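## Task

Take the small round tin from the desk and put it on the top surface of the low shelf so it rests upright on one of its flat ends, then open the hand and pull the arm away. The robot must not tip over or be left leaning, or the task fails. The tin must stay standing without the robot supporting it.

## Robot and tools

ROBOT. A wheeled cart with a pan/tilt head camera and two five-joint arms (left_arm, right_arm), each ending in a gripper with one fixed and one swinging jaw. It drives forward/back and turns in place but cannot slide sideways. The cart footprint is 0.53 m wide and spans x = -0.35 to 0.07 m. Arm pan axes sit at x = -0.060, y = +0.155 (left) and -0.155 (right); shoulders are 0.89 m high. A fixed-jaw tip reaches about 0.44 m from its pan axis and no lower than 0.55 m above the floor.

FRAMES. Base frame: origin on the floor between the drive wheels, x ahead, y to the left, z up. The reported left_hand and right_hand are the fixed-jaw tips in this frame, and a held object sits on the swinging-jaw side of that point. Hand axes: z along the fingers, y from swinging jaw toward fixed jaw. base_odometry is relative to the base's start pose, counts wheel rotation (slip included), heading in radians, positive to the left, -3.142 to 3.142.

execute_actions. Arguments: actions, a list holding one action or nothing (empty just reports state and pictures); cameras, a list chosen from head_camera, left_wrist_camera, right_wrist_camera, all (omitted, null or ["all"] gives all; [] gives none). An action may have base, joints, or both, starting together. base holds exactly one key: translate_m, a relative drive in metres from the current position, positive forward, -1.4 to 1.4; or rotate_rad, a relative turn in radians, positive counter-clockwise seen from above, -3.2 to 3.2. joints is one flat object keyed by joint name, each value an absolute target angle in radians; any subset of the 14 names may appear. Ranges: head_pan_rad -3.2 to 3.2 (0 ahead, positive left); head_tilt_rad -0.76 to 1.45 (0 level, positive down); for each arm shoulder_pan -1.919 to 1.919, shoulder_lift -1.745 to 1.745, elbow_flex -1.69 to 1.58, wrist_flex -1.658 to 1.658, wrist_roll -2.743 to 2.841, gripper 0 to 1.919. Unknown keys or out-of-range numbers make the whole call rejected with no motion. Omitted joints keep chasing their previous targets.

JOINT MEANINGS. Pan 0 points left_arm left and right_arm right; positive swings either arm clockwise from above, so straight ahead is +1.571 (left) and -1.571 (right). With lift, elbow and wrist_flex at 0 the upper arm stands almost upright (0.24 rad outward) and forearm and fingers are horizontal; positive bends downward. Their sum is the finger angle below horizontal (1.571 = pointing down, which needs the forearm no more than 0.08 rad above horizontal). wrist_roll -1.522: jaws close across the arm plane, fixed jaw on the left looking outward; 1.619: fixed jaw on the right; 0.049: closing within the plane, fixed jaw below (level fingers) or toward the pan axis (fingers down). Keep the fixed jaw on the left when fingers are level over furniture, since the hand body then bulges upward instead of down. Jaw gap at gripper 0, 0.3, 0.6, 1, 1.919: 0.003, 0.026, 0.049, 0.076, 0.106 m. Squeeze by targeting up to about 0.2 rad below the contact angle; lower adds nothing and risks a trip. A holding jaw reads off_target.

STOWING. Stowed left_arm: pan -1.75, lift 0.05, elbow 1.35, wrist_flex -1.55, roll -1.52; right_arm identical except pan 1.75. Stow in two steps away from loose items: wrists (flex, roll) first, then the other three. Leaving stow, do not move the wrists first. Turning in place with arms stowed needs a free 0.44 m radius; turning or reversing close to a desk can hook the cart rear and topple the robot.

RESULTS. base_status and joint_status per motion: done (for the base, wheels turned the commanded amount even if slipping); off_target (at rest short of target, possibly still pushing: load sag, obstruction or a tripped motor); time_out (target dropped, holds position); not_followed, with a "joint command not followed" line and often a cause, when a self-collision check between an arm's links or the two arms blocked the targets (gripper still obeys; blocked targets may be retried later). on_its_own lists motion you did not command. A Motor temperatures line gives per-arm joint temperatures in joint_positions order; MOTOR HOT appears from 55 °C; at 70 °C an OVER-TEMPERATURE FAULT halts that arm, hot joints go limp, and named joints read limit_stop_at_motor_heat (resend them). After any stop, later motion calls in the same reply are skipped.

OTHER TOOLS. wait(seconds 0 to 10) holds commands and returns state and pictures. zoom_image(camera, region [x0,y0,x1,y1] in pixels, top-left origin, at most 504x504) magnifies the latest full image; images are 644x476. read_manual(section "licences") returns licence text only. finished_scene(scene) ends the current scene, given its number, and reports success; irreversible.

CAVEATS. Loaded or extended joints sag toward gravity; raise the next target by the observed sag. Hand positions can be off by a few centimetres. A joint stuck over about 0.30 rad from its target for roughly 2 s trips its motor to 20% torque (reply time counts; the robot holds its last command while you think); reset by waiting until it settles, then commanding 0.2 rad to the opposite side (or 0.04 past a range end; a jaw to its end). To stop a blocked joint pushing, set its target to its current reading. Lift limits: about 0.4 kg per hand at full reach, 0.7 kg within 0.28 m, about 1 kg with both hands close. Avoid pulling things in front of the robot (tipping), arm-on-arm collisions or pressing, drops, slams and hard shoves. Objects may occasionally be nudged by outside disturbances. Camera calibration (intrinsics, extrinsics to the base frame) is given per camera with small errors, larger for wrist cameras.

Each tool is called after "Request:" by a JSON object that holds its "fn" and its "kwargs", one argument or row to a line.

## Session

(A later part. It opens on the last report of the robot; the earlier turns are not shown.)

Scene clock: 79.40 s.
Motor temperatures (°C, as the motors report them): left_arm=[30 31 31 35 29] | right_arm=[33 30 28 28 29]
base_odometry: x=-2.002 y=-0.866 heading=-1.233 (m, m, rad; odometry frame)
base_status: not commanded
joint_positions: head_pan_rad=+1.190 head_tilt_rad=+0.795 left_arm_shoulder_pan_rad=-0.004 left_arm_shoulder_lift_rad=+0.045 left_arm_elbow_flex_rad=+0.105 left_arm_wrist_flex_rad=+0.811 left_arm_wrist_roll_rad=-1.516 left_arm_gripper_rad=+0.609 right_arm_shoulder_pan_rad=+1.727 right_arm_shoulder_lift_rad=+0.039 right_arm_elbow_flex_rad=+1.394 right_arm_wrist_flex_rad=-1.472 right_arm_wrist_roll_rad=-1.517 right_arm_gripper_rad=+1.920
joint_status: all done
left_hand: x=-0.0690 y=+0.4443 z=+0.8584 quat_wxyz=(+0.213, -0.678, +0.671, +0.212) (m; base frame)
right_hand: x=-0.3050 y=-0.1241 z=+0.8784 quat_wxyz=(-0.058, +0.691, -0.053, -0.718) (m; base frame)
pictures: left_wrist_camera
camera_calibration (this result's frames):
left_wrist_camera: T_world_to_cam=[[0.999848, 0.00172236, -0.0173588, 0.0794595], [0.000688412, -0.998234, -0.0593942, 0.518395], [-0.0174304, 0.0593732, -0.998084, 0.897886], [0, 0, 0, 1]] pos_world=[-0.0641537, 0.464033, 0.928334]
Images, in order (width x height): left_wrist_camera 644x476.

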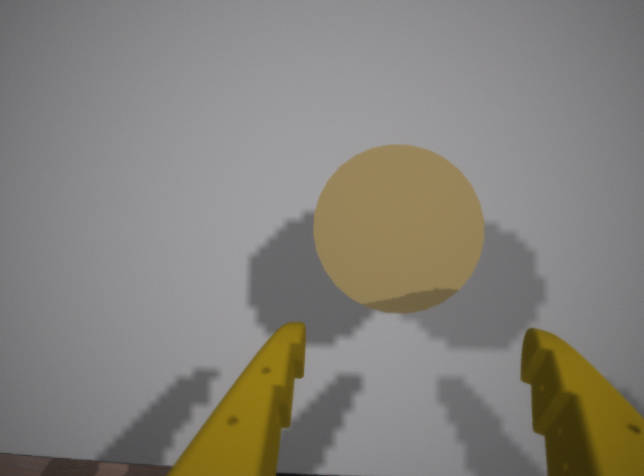

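Request:
{"fn": "execute_actions", "kwargs": {
  "actions": [
    {"joints":{"left_arm_shoulder_lift_rad":0.35,"left_arm_elbow_flex_rad":-0.3,"left_arm_wrist_flex_rad":0.65,"left_arm_gripper_rad":1.3}}
  ],
  "cameras": []
}}

Request:
{"fn": "execute_actions", "kwargs": {
  "actions": [
    {"joints":{"left_arm_shoulder_lift_rad":0.56}}
  ],
  "cameras": ["left_wrist_camera"]
}}

Request:
{"fn": "execute_actions", "kwargs": {
  "actions": [
    {"joints":{"left_arm_gripper_rad":0.4}}
  ],
  "cameras": ["left_wrist_camera"]
}}

Scene clock: 82.07 s.
Motor temperatures (°C, as the motors report them): left_arm=[30 31 31 35 29] | right_arm=[33 30 28 28 29]
base_odometry: x=-2.002 y=-0.866 heading=-1.233 (m, m, rad; odometry frame)
base_status: not commanded
joint_positions: head_pan_rad=+1.190 head_tilt_rad=+0.795 left_arm_shoulder_pan_rad=-0.004 left_arm_shoulder_lift_rad=+0.364 left_arm_elbow_flex_rad=-0.263 left_arm_wrist_flex_rad=+0.670 left_arm_wrist_roll_rad=-1.516 left_arm_gripper_rad=+1.291 right_arm_shoulder_pan_rad=+1.727 right_arm_shoulder_lift_rad=+0.039 right_arm_elbow_flex_rad=+1.394 right_arm_wrist_flex_rad=-1.472 right_arm_wrist_roll_rad=-1.517 right_arm_gripper_rad=+1.920
joint_status: all done
left_hand: x=-0.0692 y=+0.5013 z=+0.8687 quat_wxyz=(+0.276, -0.655, +0.648, +0.275) (m; base frame)
right_hand: x=-0.3050 y=-0.1241 z=+0.8784 quat_wxyz=(-0.058, +0.691, -0.053, -0.718) (m; base frame)
pictures: none
No camera images: the call's "cameras" was empty. Leave "cameras" out to get every camera's image.

Scene clock: 82.87 s.
Motor temperatures (°C, as the motors report them): left_arm=[30 31 31 35 29] | right_arm=[33 30 28 28 29]
base_odometry: x=-2.002 y=-0.866 heading=-1.233 (m, m, rad; odometry frame)
base_status: not commanded
joint_positions: head_pan_rad=+1.190 head_tilt_rad=+0.795 left_arm_shoulder_pan_rad=-0.004 left_arm_shoulder_lift_rad=+0.560 left_arm_elbow_flex_rad=-0.281 left_arm_wrist_flex_rad=+0.662 left_arm_wrist_roll_rad=-1.516 left_arm_gripper_rad=+1.291 right_arm_shoulder_pan_rad=+1.727 right_arm_shoulder_lift_rad=+0.039 right_arm_elbow_flex_rad=+1.394 right_arm_wrist_flex_rad=-1.472 right_arm_wrist_roll_rad=-1.517 right_arm_gripper_rad=+1.920
joint_status: all done
left_hand: x=-0.0692 y=+0.4944 z=+0.8124 quat_wxyz=(+0.219, -0.676, +0.669, +0.219) (m; base frame)
right_hand: x=-0.3050 y=-0.1241 z=+0.8784 quat_wxyz=(-0.058, +0.691, -0.053, -0.718) (m; base frame)
pictures: left_wrist_camera
camera_calibration (this result's frames):
left_wrist_camera: T_world_to_cam=[[0.999846, 0.00206901, -0.0174065, 0.078657], [0.00068248, -0.996852, -0.0792875, 0.581131], [-0.0175158, 0.0792634, -0.9967, 0.838042], [0, 0, 0, 1]] pos_world=[-0.0643626, 0.512713, 0.882722]
Images, in order (width x height): left_wrist_camera 644x476.

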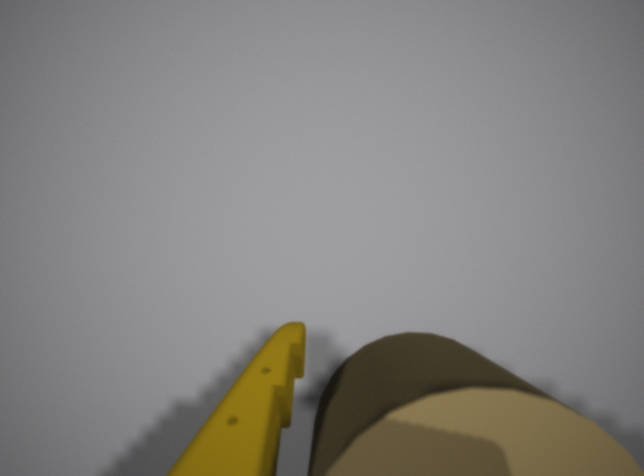

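Scene clock: 83.87 s.
Motor temperatures (°C, as the motors report them): left_arm=[30 31 31 35 29] | right_arm=[33 30 28 28 29]
base_odometry: x=-2.002 y=-0.866 heading=-1.233 (m, m, rad; odometry frame)
base_status: not commanded
joint_positions: head_pan_rad=+1.190 head_tilt_rad=+0.795 left_arm_shoulder_pan_rad=-0.004 left_arm_shoulder_lift_rad=+0.560 left_arm_elbow_flex_rad=-0.285 left_arm_wrist_flex_rad=+0.662 left_arm_wrist_roll_rad=-1.516 left_arm_gripper_rad=+0.684 right_arm_shoulder_pan_rad=+1.727 right_arm_shoulder_lift_rad=+0.039 right_arm_elbow_flex_rad=+1.394 right_arm_wrist_flex_rad=-1.472 right_arm_wrist_roll_rad=-1.517 right_arm_gripper_rad=+1.920
joint_status: left_arm_gripper_rad off_target (ended at +0.684, target +0.400)
left_hand: x=-0.0692 y=+0.4949 z=+0.8131 quat_wxyz=(+0.220, -0.676, +0.668, +0.220) (m; base frame)
right_hand: x=-0.3050 y=-0.1241 z=+0.8784 quat_wxyz=(-0.058, +0.691, -0.053, -0.718) (m; base frame)
pictures: left_wrist_camera
camera_calibration (this result's frames):
left_wrist_camera: T_world_to_cam=[[0.999846, 0.00212242, -0.0174132, 0.0786492], [0.000681416, -0.996604, -0.0823454, 0.584044], [-0.0175289, 0.0823208, -0.996452, 0.836977], [0, 0, 0, 1]] pos_world=[-0.0643638, 0.512993, 0.88347]
Images, in order (width x height): left_wrist_camera 644x476.

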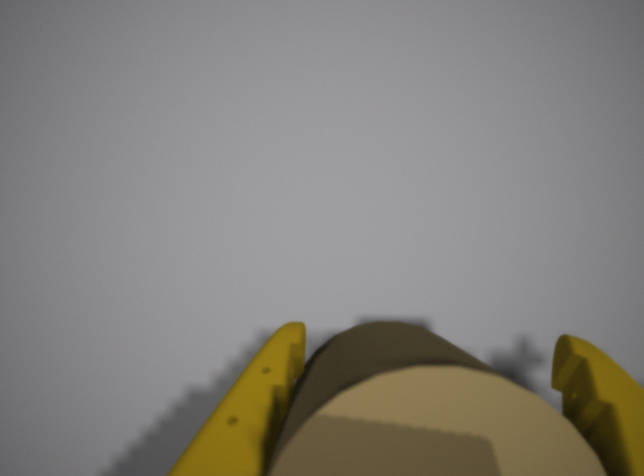

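Request:
{"fn": "execute_actions", "kwargs": {
  "actions": [
    {"joints":{"left_arm_gripper_rad":0.5,"left_arm_shoulder_lift_rad":0.0,"left_arm_elbow_flex_rad":0.2,"left_arm_wrist_flex_rad":0.7}}
  ],
  "cameras": ["left_wrist_camera"]
}}

Request:
{"fn": "execute_actions", "kwargs": {
  "actions": [
    {"base":{"translate_m":-1.3},"joints":{"left_arm_shoulder_pan_rad":1.57,"head_pan_rad":0,"head_tilt_rad":0.7}}
  ],
  "cameras": []
}}

Request:
{"fn": "execute_actions", "kwargs": {
  "actions": [
    {"base":{"rotate_rad":-0.7}}
  ],
  "cameras": ["head_camera"]
}}

Scene clock: 86.97 s.
Motor temperatures (°C, as the motors report them): left_arm=[30 31 31 35 29] | right_arm=[33 30 28 28 29]
base_odometry: x=-2.002 y=-0.866 heading=-1.233 (m, m, rad; odometry frame)
base_status: not commanded
joint_positions: head_pan_rad=+1.190 head_tilt_rad=+0.795 left_arm_shoulder_pan_rad=-0.004 left_arm_shoulder_lift_rad=+0.048 left_arm_elbow_flex_rad=+0.205 left_arm_wrist_flex_rad=+0.691 left_arm_wrist_roll_rad=-1.516 left_arm_gripper_rad=+0.683 right_arm_shoulder_pan_rad=+1.727 right_arm_shoulder_lift_rad=+0.039 right_arm_elbow_flex_rad=+1.394 right_arm_wrist_flex_rad=-1.472 right_arm_wrist_roll_rad=-1.517 right_arm_gripper_rad=+1.920
joint_status: left_arm_gripper_rad off_target (ended at +0.683, target +0.500); the others done
left_hand: x=-0.0690 y=+0.4446 z=+0.8462 quat_wxyz=(+0.218, -0.676, +0.669, +0.218) (m; base frame)
right_hand: x=-0.3050 y=-0.1241 z=+0.8784 quat_wxyz=(-0.058, +0.691, -0.053, -0.718) (m; base frame)
pictures: left_wrist_camera
camera_calibration (this result's frames):
left_wrist_camera: T_world_to_cam=[[0.999847, 0.00201562, -0.0173996, 0.0791522], [0.000683503, -0.99709, -0.0762288, 0.531705], [-0.0175026, 0.0762052, -0.996939, 0.877214], [0, 0, 0, 1]] pos_world=[-0.0641499, 0.46315, 0.916437]
Images, in order (width x height): left_wrist_camera 644x476.

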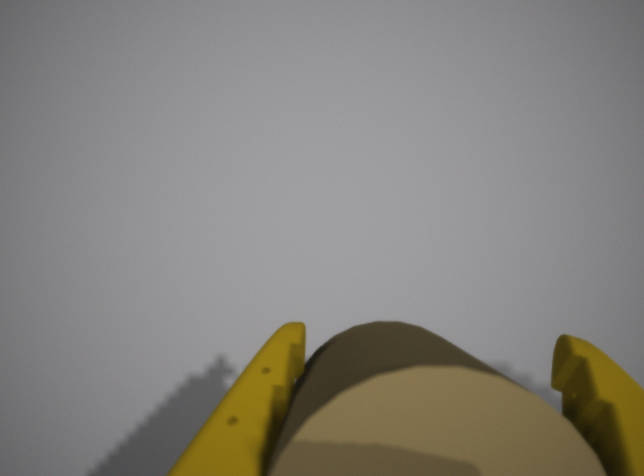

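Scene clock: 94.33 s.
Motor temperatures (°C, as the motors report them): left_arm=[30 31 31 35 29] | right_arm=[33 30 28 28 29]
base_odometry: x=-2.434 y=+0.361 heading=-1.231 (m, m, rad; odometry frame)
base_status: done
joint_positions: head_pan_rad=+0.010 head_tilt_rad=+0.714 left_arm_shoulder_pan_rad=+1.562 left_arm_shoulder_lift_rad=+0.047 left_arm_elbow_flex_rad=+0.206 left_arm_wrist_flex_rad=+0.693 left_arm_wrist_roll_rad=-1.516 left_arm_gripper_rad=+0.683 right_arm_shoulder_pan_rad=+1.727 right_arm_shoulder_lift_rad=+0.039 right_arm_elbow_flex_rad=+1.394 right_arm_wrist_flex_rad=-1.472 right_arm_wrist_roll_rad=-1.517 right_arm_gripper_rad=+1.920
joint_status: all done
left_hand: x=+0.2292 y=+0.1653 z=+0.8461 quat_wxyz=(+0.308, -0.007, +0.952, +0.000) (m; base frame)
right_hand: x=-0.3050 y=-0.1241 z=+0.8784 quat_wxyz=(-0.058, +0.691, -0.053, -0.718) (m; base frame)
pictures: none
No camera images: the call's "cameras" was empty. Leave "cameras" out to get every camera's image.

Scene clock: 95.90 s.
Motor temperatures (°C, as the motors report them): left_arm=[30 31 31 35 29] | right_arm=[33 30 28 28 29]
base_odometry: x=-2.434 y=+0.361 heading=-1.930 (m, m, rad; odometry frame)
base_status: done
joint_positions: head_pan_rad=+0.010 head_tilt_rad=+0.714 left_arm_shoulder_pan_rad=+1.562 left_arm_shoulder_lift_rad=+0.047 left_arm_elbow_flex_rad=+0.206 left_arm_wrist_flex_rad=+0.693 left_arm_wrist_roll_rad=-1.516 left_arm_gripper_rad=+0.683 right_arm_shoulder_pan_rad=+1.727 right_arm_shoulder_lift_rad=+0.039 right_arm_elbow_flex_rad=+1.394 right_arm_wrist_flex_rad=-1.472 right_arm_wrist_roll_rad=-1.517 right_arm_gripper_rad=+1.920
joint_status: not commanded
left_hand: x=+0.2292 y=+0.1653 z=+0.8461 quat_wxyz=(+0.308, -0.007, +0.952, +0.000) (m; base frame)
right_hand: x=-0.3050 y=-0.1241 z=+0.8784 quat_wxyz=(-0.058, +0.691, -0.053, -0.718) (m; base frame)
pictures: head_camera
camera_calibration (this result's frames):
head_camera: T_world_to_cam=[[-0.00843227, -0.999185, 0.0394697, -0.0467474], [-0.646036, -0.0246843, -0.762908, 0.895586], [0.763261, -0.0319319, -0.645301, 0.767978], [0, 0, 0, 1]] pos_world=[-0.00798141, -0.0000794145, 1.18067]
Images, in order (width x height): head_camera 644x476.

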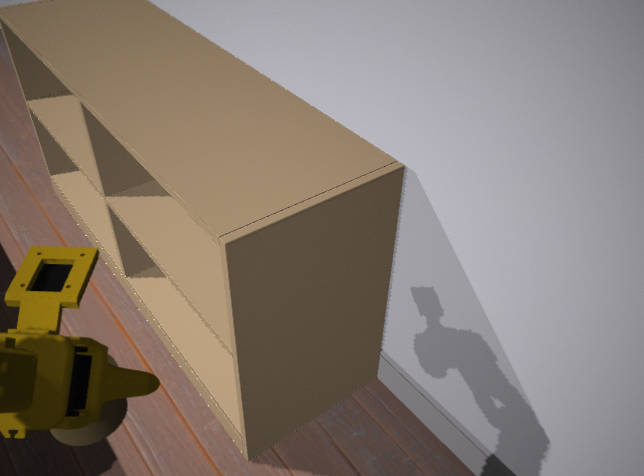

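Request:
{"fn": "execute_actions", "kwargs": {
  "actions": [
    {"base":{"translate_m":0.53},"joints":{"left_arm_shoulder_lift_rad":1.0,"left_arm_elbow_flex_rad":-0.7,"left_arm_wrist_flex_rad":0.62,"head_tilt_rad":1.0,"head_pan_rad":0.2}}
  ],
  "cameras": []
}}

Request:
{"fn": "execute_actions", "kwargs": {
  "actions": [
    {"joints":{"left_arm_shoulder_lift_rad":1.5,"left_arm_elbow_flex_rad":-0.95,"left_arm_wrist_flex_rad":0.37}}
  ],
  "cameras": ["head_camera","left_wrist_camera"]
}}

Scene clock: 102.00 s.
Motor temperatures (°C, as the motors report them): left_arm=[30 31 31 35 29] | right_arm=[33 30 28 28 29]
base_odometry: x=-2.621 y=-0.135 heading=-1.931 (m, m, rad; odometry frame)
base_status: done
joint_positions: head_pan_rad=+0.190 head_tilt_rad=+0.995 left_arm_shoulder_pan_rad=+1.562 left_arm_shoulder_lift_rad=+1.022 left_arm_elbow_flex_rad=-0.665 left_arm_wrist_flex_rad=+0.637 left_arm_wrist_roll_rad=-1.516 left_arm_gripper_rad=+0.683 right_arm_shoulder_pan_rad=+1.727 right_arm_shoulder_lift_rad=+0.039 right_arm_elbow_flex_rad=+1.394 right_arm_wrist_flex_rad=-1.472 right_arm_wrist_roll_rad=-1.517 right_arm_gripper_rad=+1.920
joint_status: all done
left_hand: x=+0.2964 y=+0.1659 z=+0.7517 quat_wxyz=(+0.284, -0.007, +0.959, +0.000) (m; base frame)
right_hand: x=-0.3050 y=-0.1241 z=+0.8784 quat_wxyz=(-0.058, +0.691, -0.053, -0.718) (m; base frame)
pictures: none
No camera images: the call's "cameras" was empty. Leave "cameras" out to get every camera's image.

Scene clock: 103.17 s.
Motor temperatures (°C, as the motors report them): left_arm=[30 31 31 35 29] | right_arm=[33 30 28 28 29]
base_odometry: x=-2.621 y=-0.135 heading=-1.931 (m, m, rad; odometry frame)
base_status: not commanded
joint_positions: head_pan_rad=+0.190 head_tilt_rad=+0.995 left_arm_shoulder_pan_rad=+1.562 left_arm_shoulder_lift_rad=+1.521 left_arm_elbow_flex_rad=-0.917 left_arm_wrist_flex_rad=+0.389 left_arm_wrist_roll_rad=-1.516 left_arm_gripper_rad=+0.683 right_arm_shoulder_pan_rad=+1.727 right_arm_shoulder_lift_rad=+0.039 right_arm_elbow_flex_rad=+1.394 right_arm_wrist_flex_rad=-1.472 right_arm_wrist_roll_rad=-1.517 right_arm_gripper_rad=+1.920
joint_status: all done
left_hand: x=+0.2855 y=+0.1658 z=+0.6647 quat_wxyz=(+0.285, -0.007, +0.959, +0.000) (m; base frame)
right_hand: x=-0.3050 y=-0.1241 z=+0.8784 quat_wxyz=(-0.058, +0.691, -0.053, -0.718) (m; base frame)
pictures: head_camera, left_wrist_camera
camera_calibration (this result's frames):
head_camera: T_world_to_cam=[[0.182123, -0.982334, 0.0430149, -0.0418718], [-0.813999, -0.175165, -0.553825, 0.647037], [0.551576, 0.06585, -0.831521, 0.972368], [0, 0, 0, 1]] pos_world=[-0.00202156, 0.00817554, 1.16869]
left_wrist_camera: T_world_to_cam=[[0.00576583, -0.999834, -0.0172671, 0.171969], [-0.999616, -0.00529461, -0.0272124, 0.328263], [0.0271165, 0.0174174, -0.999481, 0.722401], [0, 0, 0, 1]] pos_world=[0.307556, 0.161096, 0.733927]
Images, in order (width x height): head_camera 644x476, left_wrist_camera 644x476.

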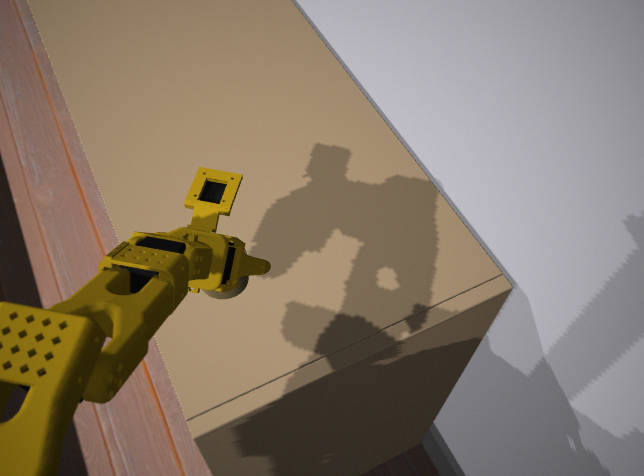

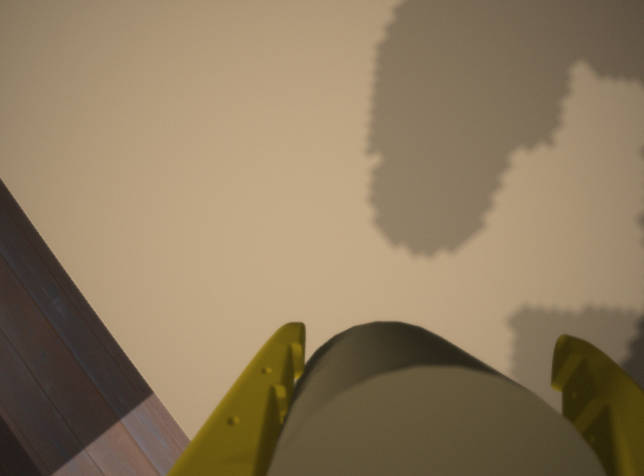

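Good spot; pan slightly right and lower.

Request:
{"fn": "execute_actions", "kwargs": {
  "actions": [
    {"joints":{"left_arm_shoulder_pan_rad":1.65,"left_arm_shoulder_lift_rad":1.7,"left_arm_elbow_flex_rad":-1.05,"left_arm_wrist_flex_rad":0.25}}
  ],
  "cameras": ["head_camera"]
}}

Scene clock: 104.83 s.
Motor temperatures (°C, as the motors report them): left_arm=[30 31 31 35 29] | right_arm=[33 30 28 28 29]
base_odometry: x=-2.621 y=-0.135 heading=-1.931 (m, m, rad; odometry frame)
base_status: not commanded
joint_positions: head_pan_rad=+0.190 head_tilt_rad=+0.995 left_arm_shoulder_pan_rad=+1.642 left_arm_shoulder_lift_rad=+1.720 left_arm_elbow_flex_rad=-1.016 left_arm_wrist_flex_rad=+0.269 left_arm_wrist_roll_rad=-1.516 left_arm_gripper_rad=+0.683 right_arm_shoulder_pan_rad=+1.727 right_arm_shoulder_lift_rad=+0.039 right_arm_elbow_flex_rad=+1.394 right_arm_wrist_flex_rad=-1.472 right_arm_wrist_roll_rad=-1.517 right_arm_gripper_rad=+1.920
joint_status: all done
left_hand: x=+0.2735 y=+0.1391 z=+0.6333 quat_wxyz=(+0.294, +0.031, +0.955, -0.011) (m; base frame)
right_hand: x=-0.3050 y=-0.1241 z=+0.8784 quat_wxyz=(-0.058, +0.691, -0.053, -0.718) (m; base frame)
pictures: head_camera
camera_calibration (this result's frames):
head_camera: T_world_to_cam=[[0.182122, -0.982335, 0.0430149, -0.0418718], [-0.813999, -0.175165, -0.553825, 0.647037], [0.551576, 0.0658499, -0.831521, 0.972368], [0, 0, 0, 1]] pos_world=[-0.00202156, 0.00817553, 1.16869]
Images, in order (width x height): head_camera 644x476.

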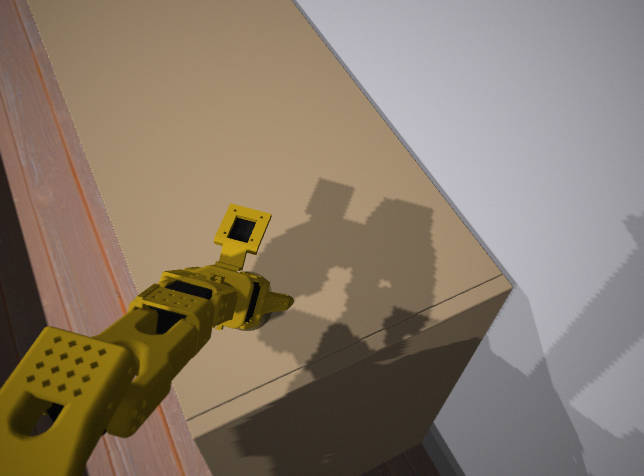

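Request:
{"fn": "execute_actions", "kwargs": {
  "actions": [
    {"joints":{"left_arm_elbow_flex_rad":-0.95,"left_arm_wrist_flex_rad":0.18}}
  ],
  "cameras": []
}}

Request:
{"fn": "execute_actions", "kwargs": {
  "actions": [
    {"joints":{"left_arm_gripper_rad":1.3}}
  ],
  "cameras": []
}}

Request:
{"fn": "execute_actions", "kwargs": {
  "actions": [
    {"joints":{"left_arm_shoulder_lift_rad":0.8,"left_arm_elbow_flex_rad":-0.4,"left_arm_wrist_flex_rad":0.5}}
  ],
  "cameras": []
}}

Request:
{"fn": "execute_actions", "kwargs": {
  "actions": [
    {"base":{"translate_m":-0.3}}
  ],
  "cameras": ["head_camera"]
}}

Scene clock: 107.57 s.
Motor temperatures (°C, as the motors report them): left_arm=[30 31 31 35 29] | right_arm=[33 30 28 28 29]
base_odometry: x=-2.621 y=-0.135 heading=-1.931 (m, m, rad; odometry frame)
base_status: not commanded
joint_positions: head_pan_rad=+0.190 head_tilt_rad=+0.995 left_arm_shoulder_pan_rad=+1.642 left_arm_shoulder_lift_rad=+1.720 left_arm_elbow_flex_rad=-0.947 left_arm_wrist_flex_rad=+0.199 left_arm_wrist_roll_rad=-1.516 left_arm_gripper_rad=+0.683 right_arm_shoulder_pan_rad=+1.727 right_arm_shoulder_lift_rad=+0.039 right_arm_elbow_flex_rad=+1.394 right_arm_wrist_flex_rad=-1.472 right_arm_wrist_roll_rad=-1.517 right_arm_gripper_rad=+1.920
joint_status: all done
left_hand: x=+0.2678 y=+0.1395 z=+0.6264 quat_wxyz=(+0.295, +0.031, +0.955, -0.011) (m; base frame)
right_hand: x=-0.3050 y=-0.1241 z=+0.8784 quat_wxyz=(-0.058, +0.691, -0.053, -0.718) (m; base frame)
pictures: none
No camera images: the call's "cameras" was empty. Leave "cameras" out to get every camera's image.

Scene clock: 108.50 s.
Motor temperatures (°C, as the motors report them): left_arm=[30 31 31 35 29] | right_arm=[33 30 28 28 29]
base_odometry: x=-2.621 y=-0.135 heading=-1.931 (m, m, rad; odometry frame)
base_status: not commanded
joint_positions: head_pan_rad=+0.190 head_tilt_rad=+0.995 left_arm_shoulder_pan_rad=+1.643 left_arm_shoulder_lift_rad=+1.720 left_arm_elbow_flex_rad=-0.947 left_arm_wrist_flex_rad=+0.199 left_arm_wrist_roll_rad=-1.516 left_arm_gripper_rad=+1.290 right_arm_shoulder_pan_rad=+1.727 right_arm_shoulder_lift_rad=+0.039 right_arm_elbow_flex_rad=+1.394 right_arm_wrist_flex_rad=-1.472 right_arm_wrist_roll_rad=-1.517 right_arm_gripper_rad=+1.920
joint_status: all done
left_hand: x=+0.2677 y=+0.1390 z=+0.6264 quat_wxyz=(+0.295, +0.032, +0.955, -0.012) (m; base frame)
right_hand: x=-0.3050 y=-0.1241 z=+0.8784 quat_wxyz=(-0.058, +0.691, -0.053, -0.718) (m; base frame)
pictures: none
No camera images: the call's "cameras" was empty. Leave "cameras" out to get every camera's image.

Scene clock: 109.83 s.
Motor temperatures (°C, as the motors report them): left_arm=[30 31 31 35 29] | right_arm=[33 30 28 28 29]
base_odometry: x=-2.621 y=-0.135 heading=-1.931 (m, m, rad; odometry frame)
base_status: not commanded
joint_positions: head_pan_rad=+0.190 head_tilt_rad=+0.995 left_arm_shoulder_pan_rad=+1.643 left_arm_shoulder_lift_rad=+0.861 left_arm_elbow_flex_rad=-0.397 left_arm_wrist_flex_rad=+0.492 left_arm_wrist_roll_rad=-1.516 left_arm_gripper_rad=+1.291 right_arm_shoulder_pan_rad=+1.727 right_arm_shoulder_lift_rad=+0.039 right_arm_elbow_flex_rad=+1.394 right_arm_wrist_flex_rad=-1.472 right_arm_wrist_roll_rad=-1.517 right_arm_gripper_rad=+1.920
joint_status: all done
left_hand: x=+0.2889 y=+0.1374 z=+0.7590 quat_wxyz=(+0.302, +0.031, +0.953, -0.012) (m; base frame)
right_hand: x=-0.3050 y=-0.1241 z=+0.8784 quat_wxyz=(-0.058, +0.691, -0.053, -0.718) (m; base frame)
pictures: none
No camera images: the call's "cameras" was empty. Leave "cameras" out to get every camera's image.

Scene clock: 112.17 s.
Motor temperatures (°C, as the motors report them): left_arm=[30 32 31 35 29] | right_arm=[33 30 28 28 29]
base_odometry: x=-2.515 y=+0.146 heading=-1.932 (m, m, rad; odometry frame)
base_status: done
joint_positions: head_pan_rad=+0.190 head_tilt_rad=+0.995 left_arm_shoulder_pan_rad=+1.643 left_arm_shoulder_lift_rad=+0.861 left_arm_elbow_flex_rad=-0.397 left_arm_wrist_flex_rad=+0.492 left_arm_wrist_roll_rad=-1.516 left_arm_gripper_rad=+1.291 right_arm_shoulder_pan_rad=+1.727 right_arm_shoulder_lift_rad=+0.039 right_arm_elbow_flex_rad=+1.394 right_arm_wrist_flex_rad=-1.472 right_arm_wrist_roll_rad=-1.517 right_arm_gripper_rad=+1.920
joint_status: not commanded
left_hand: x=+0.2889 y=+0.1374 z=+0.7590 quat_wxyz=(+0.302, +0.031, +0.953, -0.012) (m; base frame)
right_hand: x=-0.3050 y=-0.1241 z=+0.8784 quat_wxyz=(-0.058, +0.691, -0.053, -0.718) (m; base frame)
pictures: head_camera
camera_calibration (this result's frames):
head_camera: T_world_to_cam=[[0.182168, -0.982326, 0.0430151, -0.0418699], [-0.814008, -0.175205, -0.553799, 0.647007], [0.551548, 0.0658698, -0.831538, 0.972387], [0, 0, 0, 1]] pos_world=[-0.00202139, 0.00817766, 1.16869]
Images, in order (width x height): head_camera 644x476.

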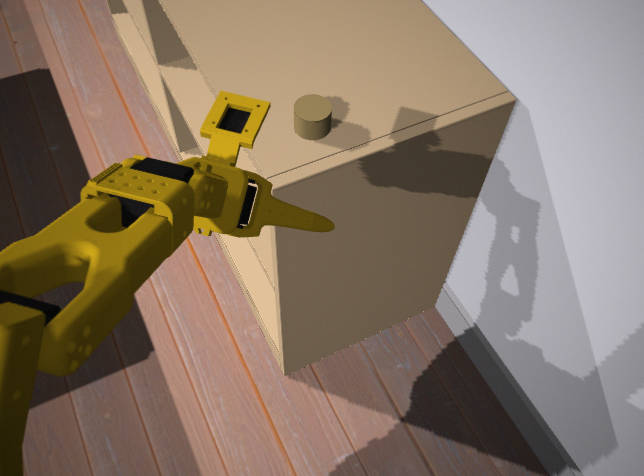

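Request:
{"fn": "finished_scene", "kwargs": {
  "scene": 2
}}

The scene is finished: the task was done.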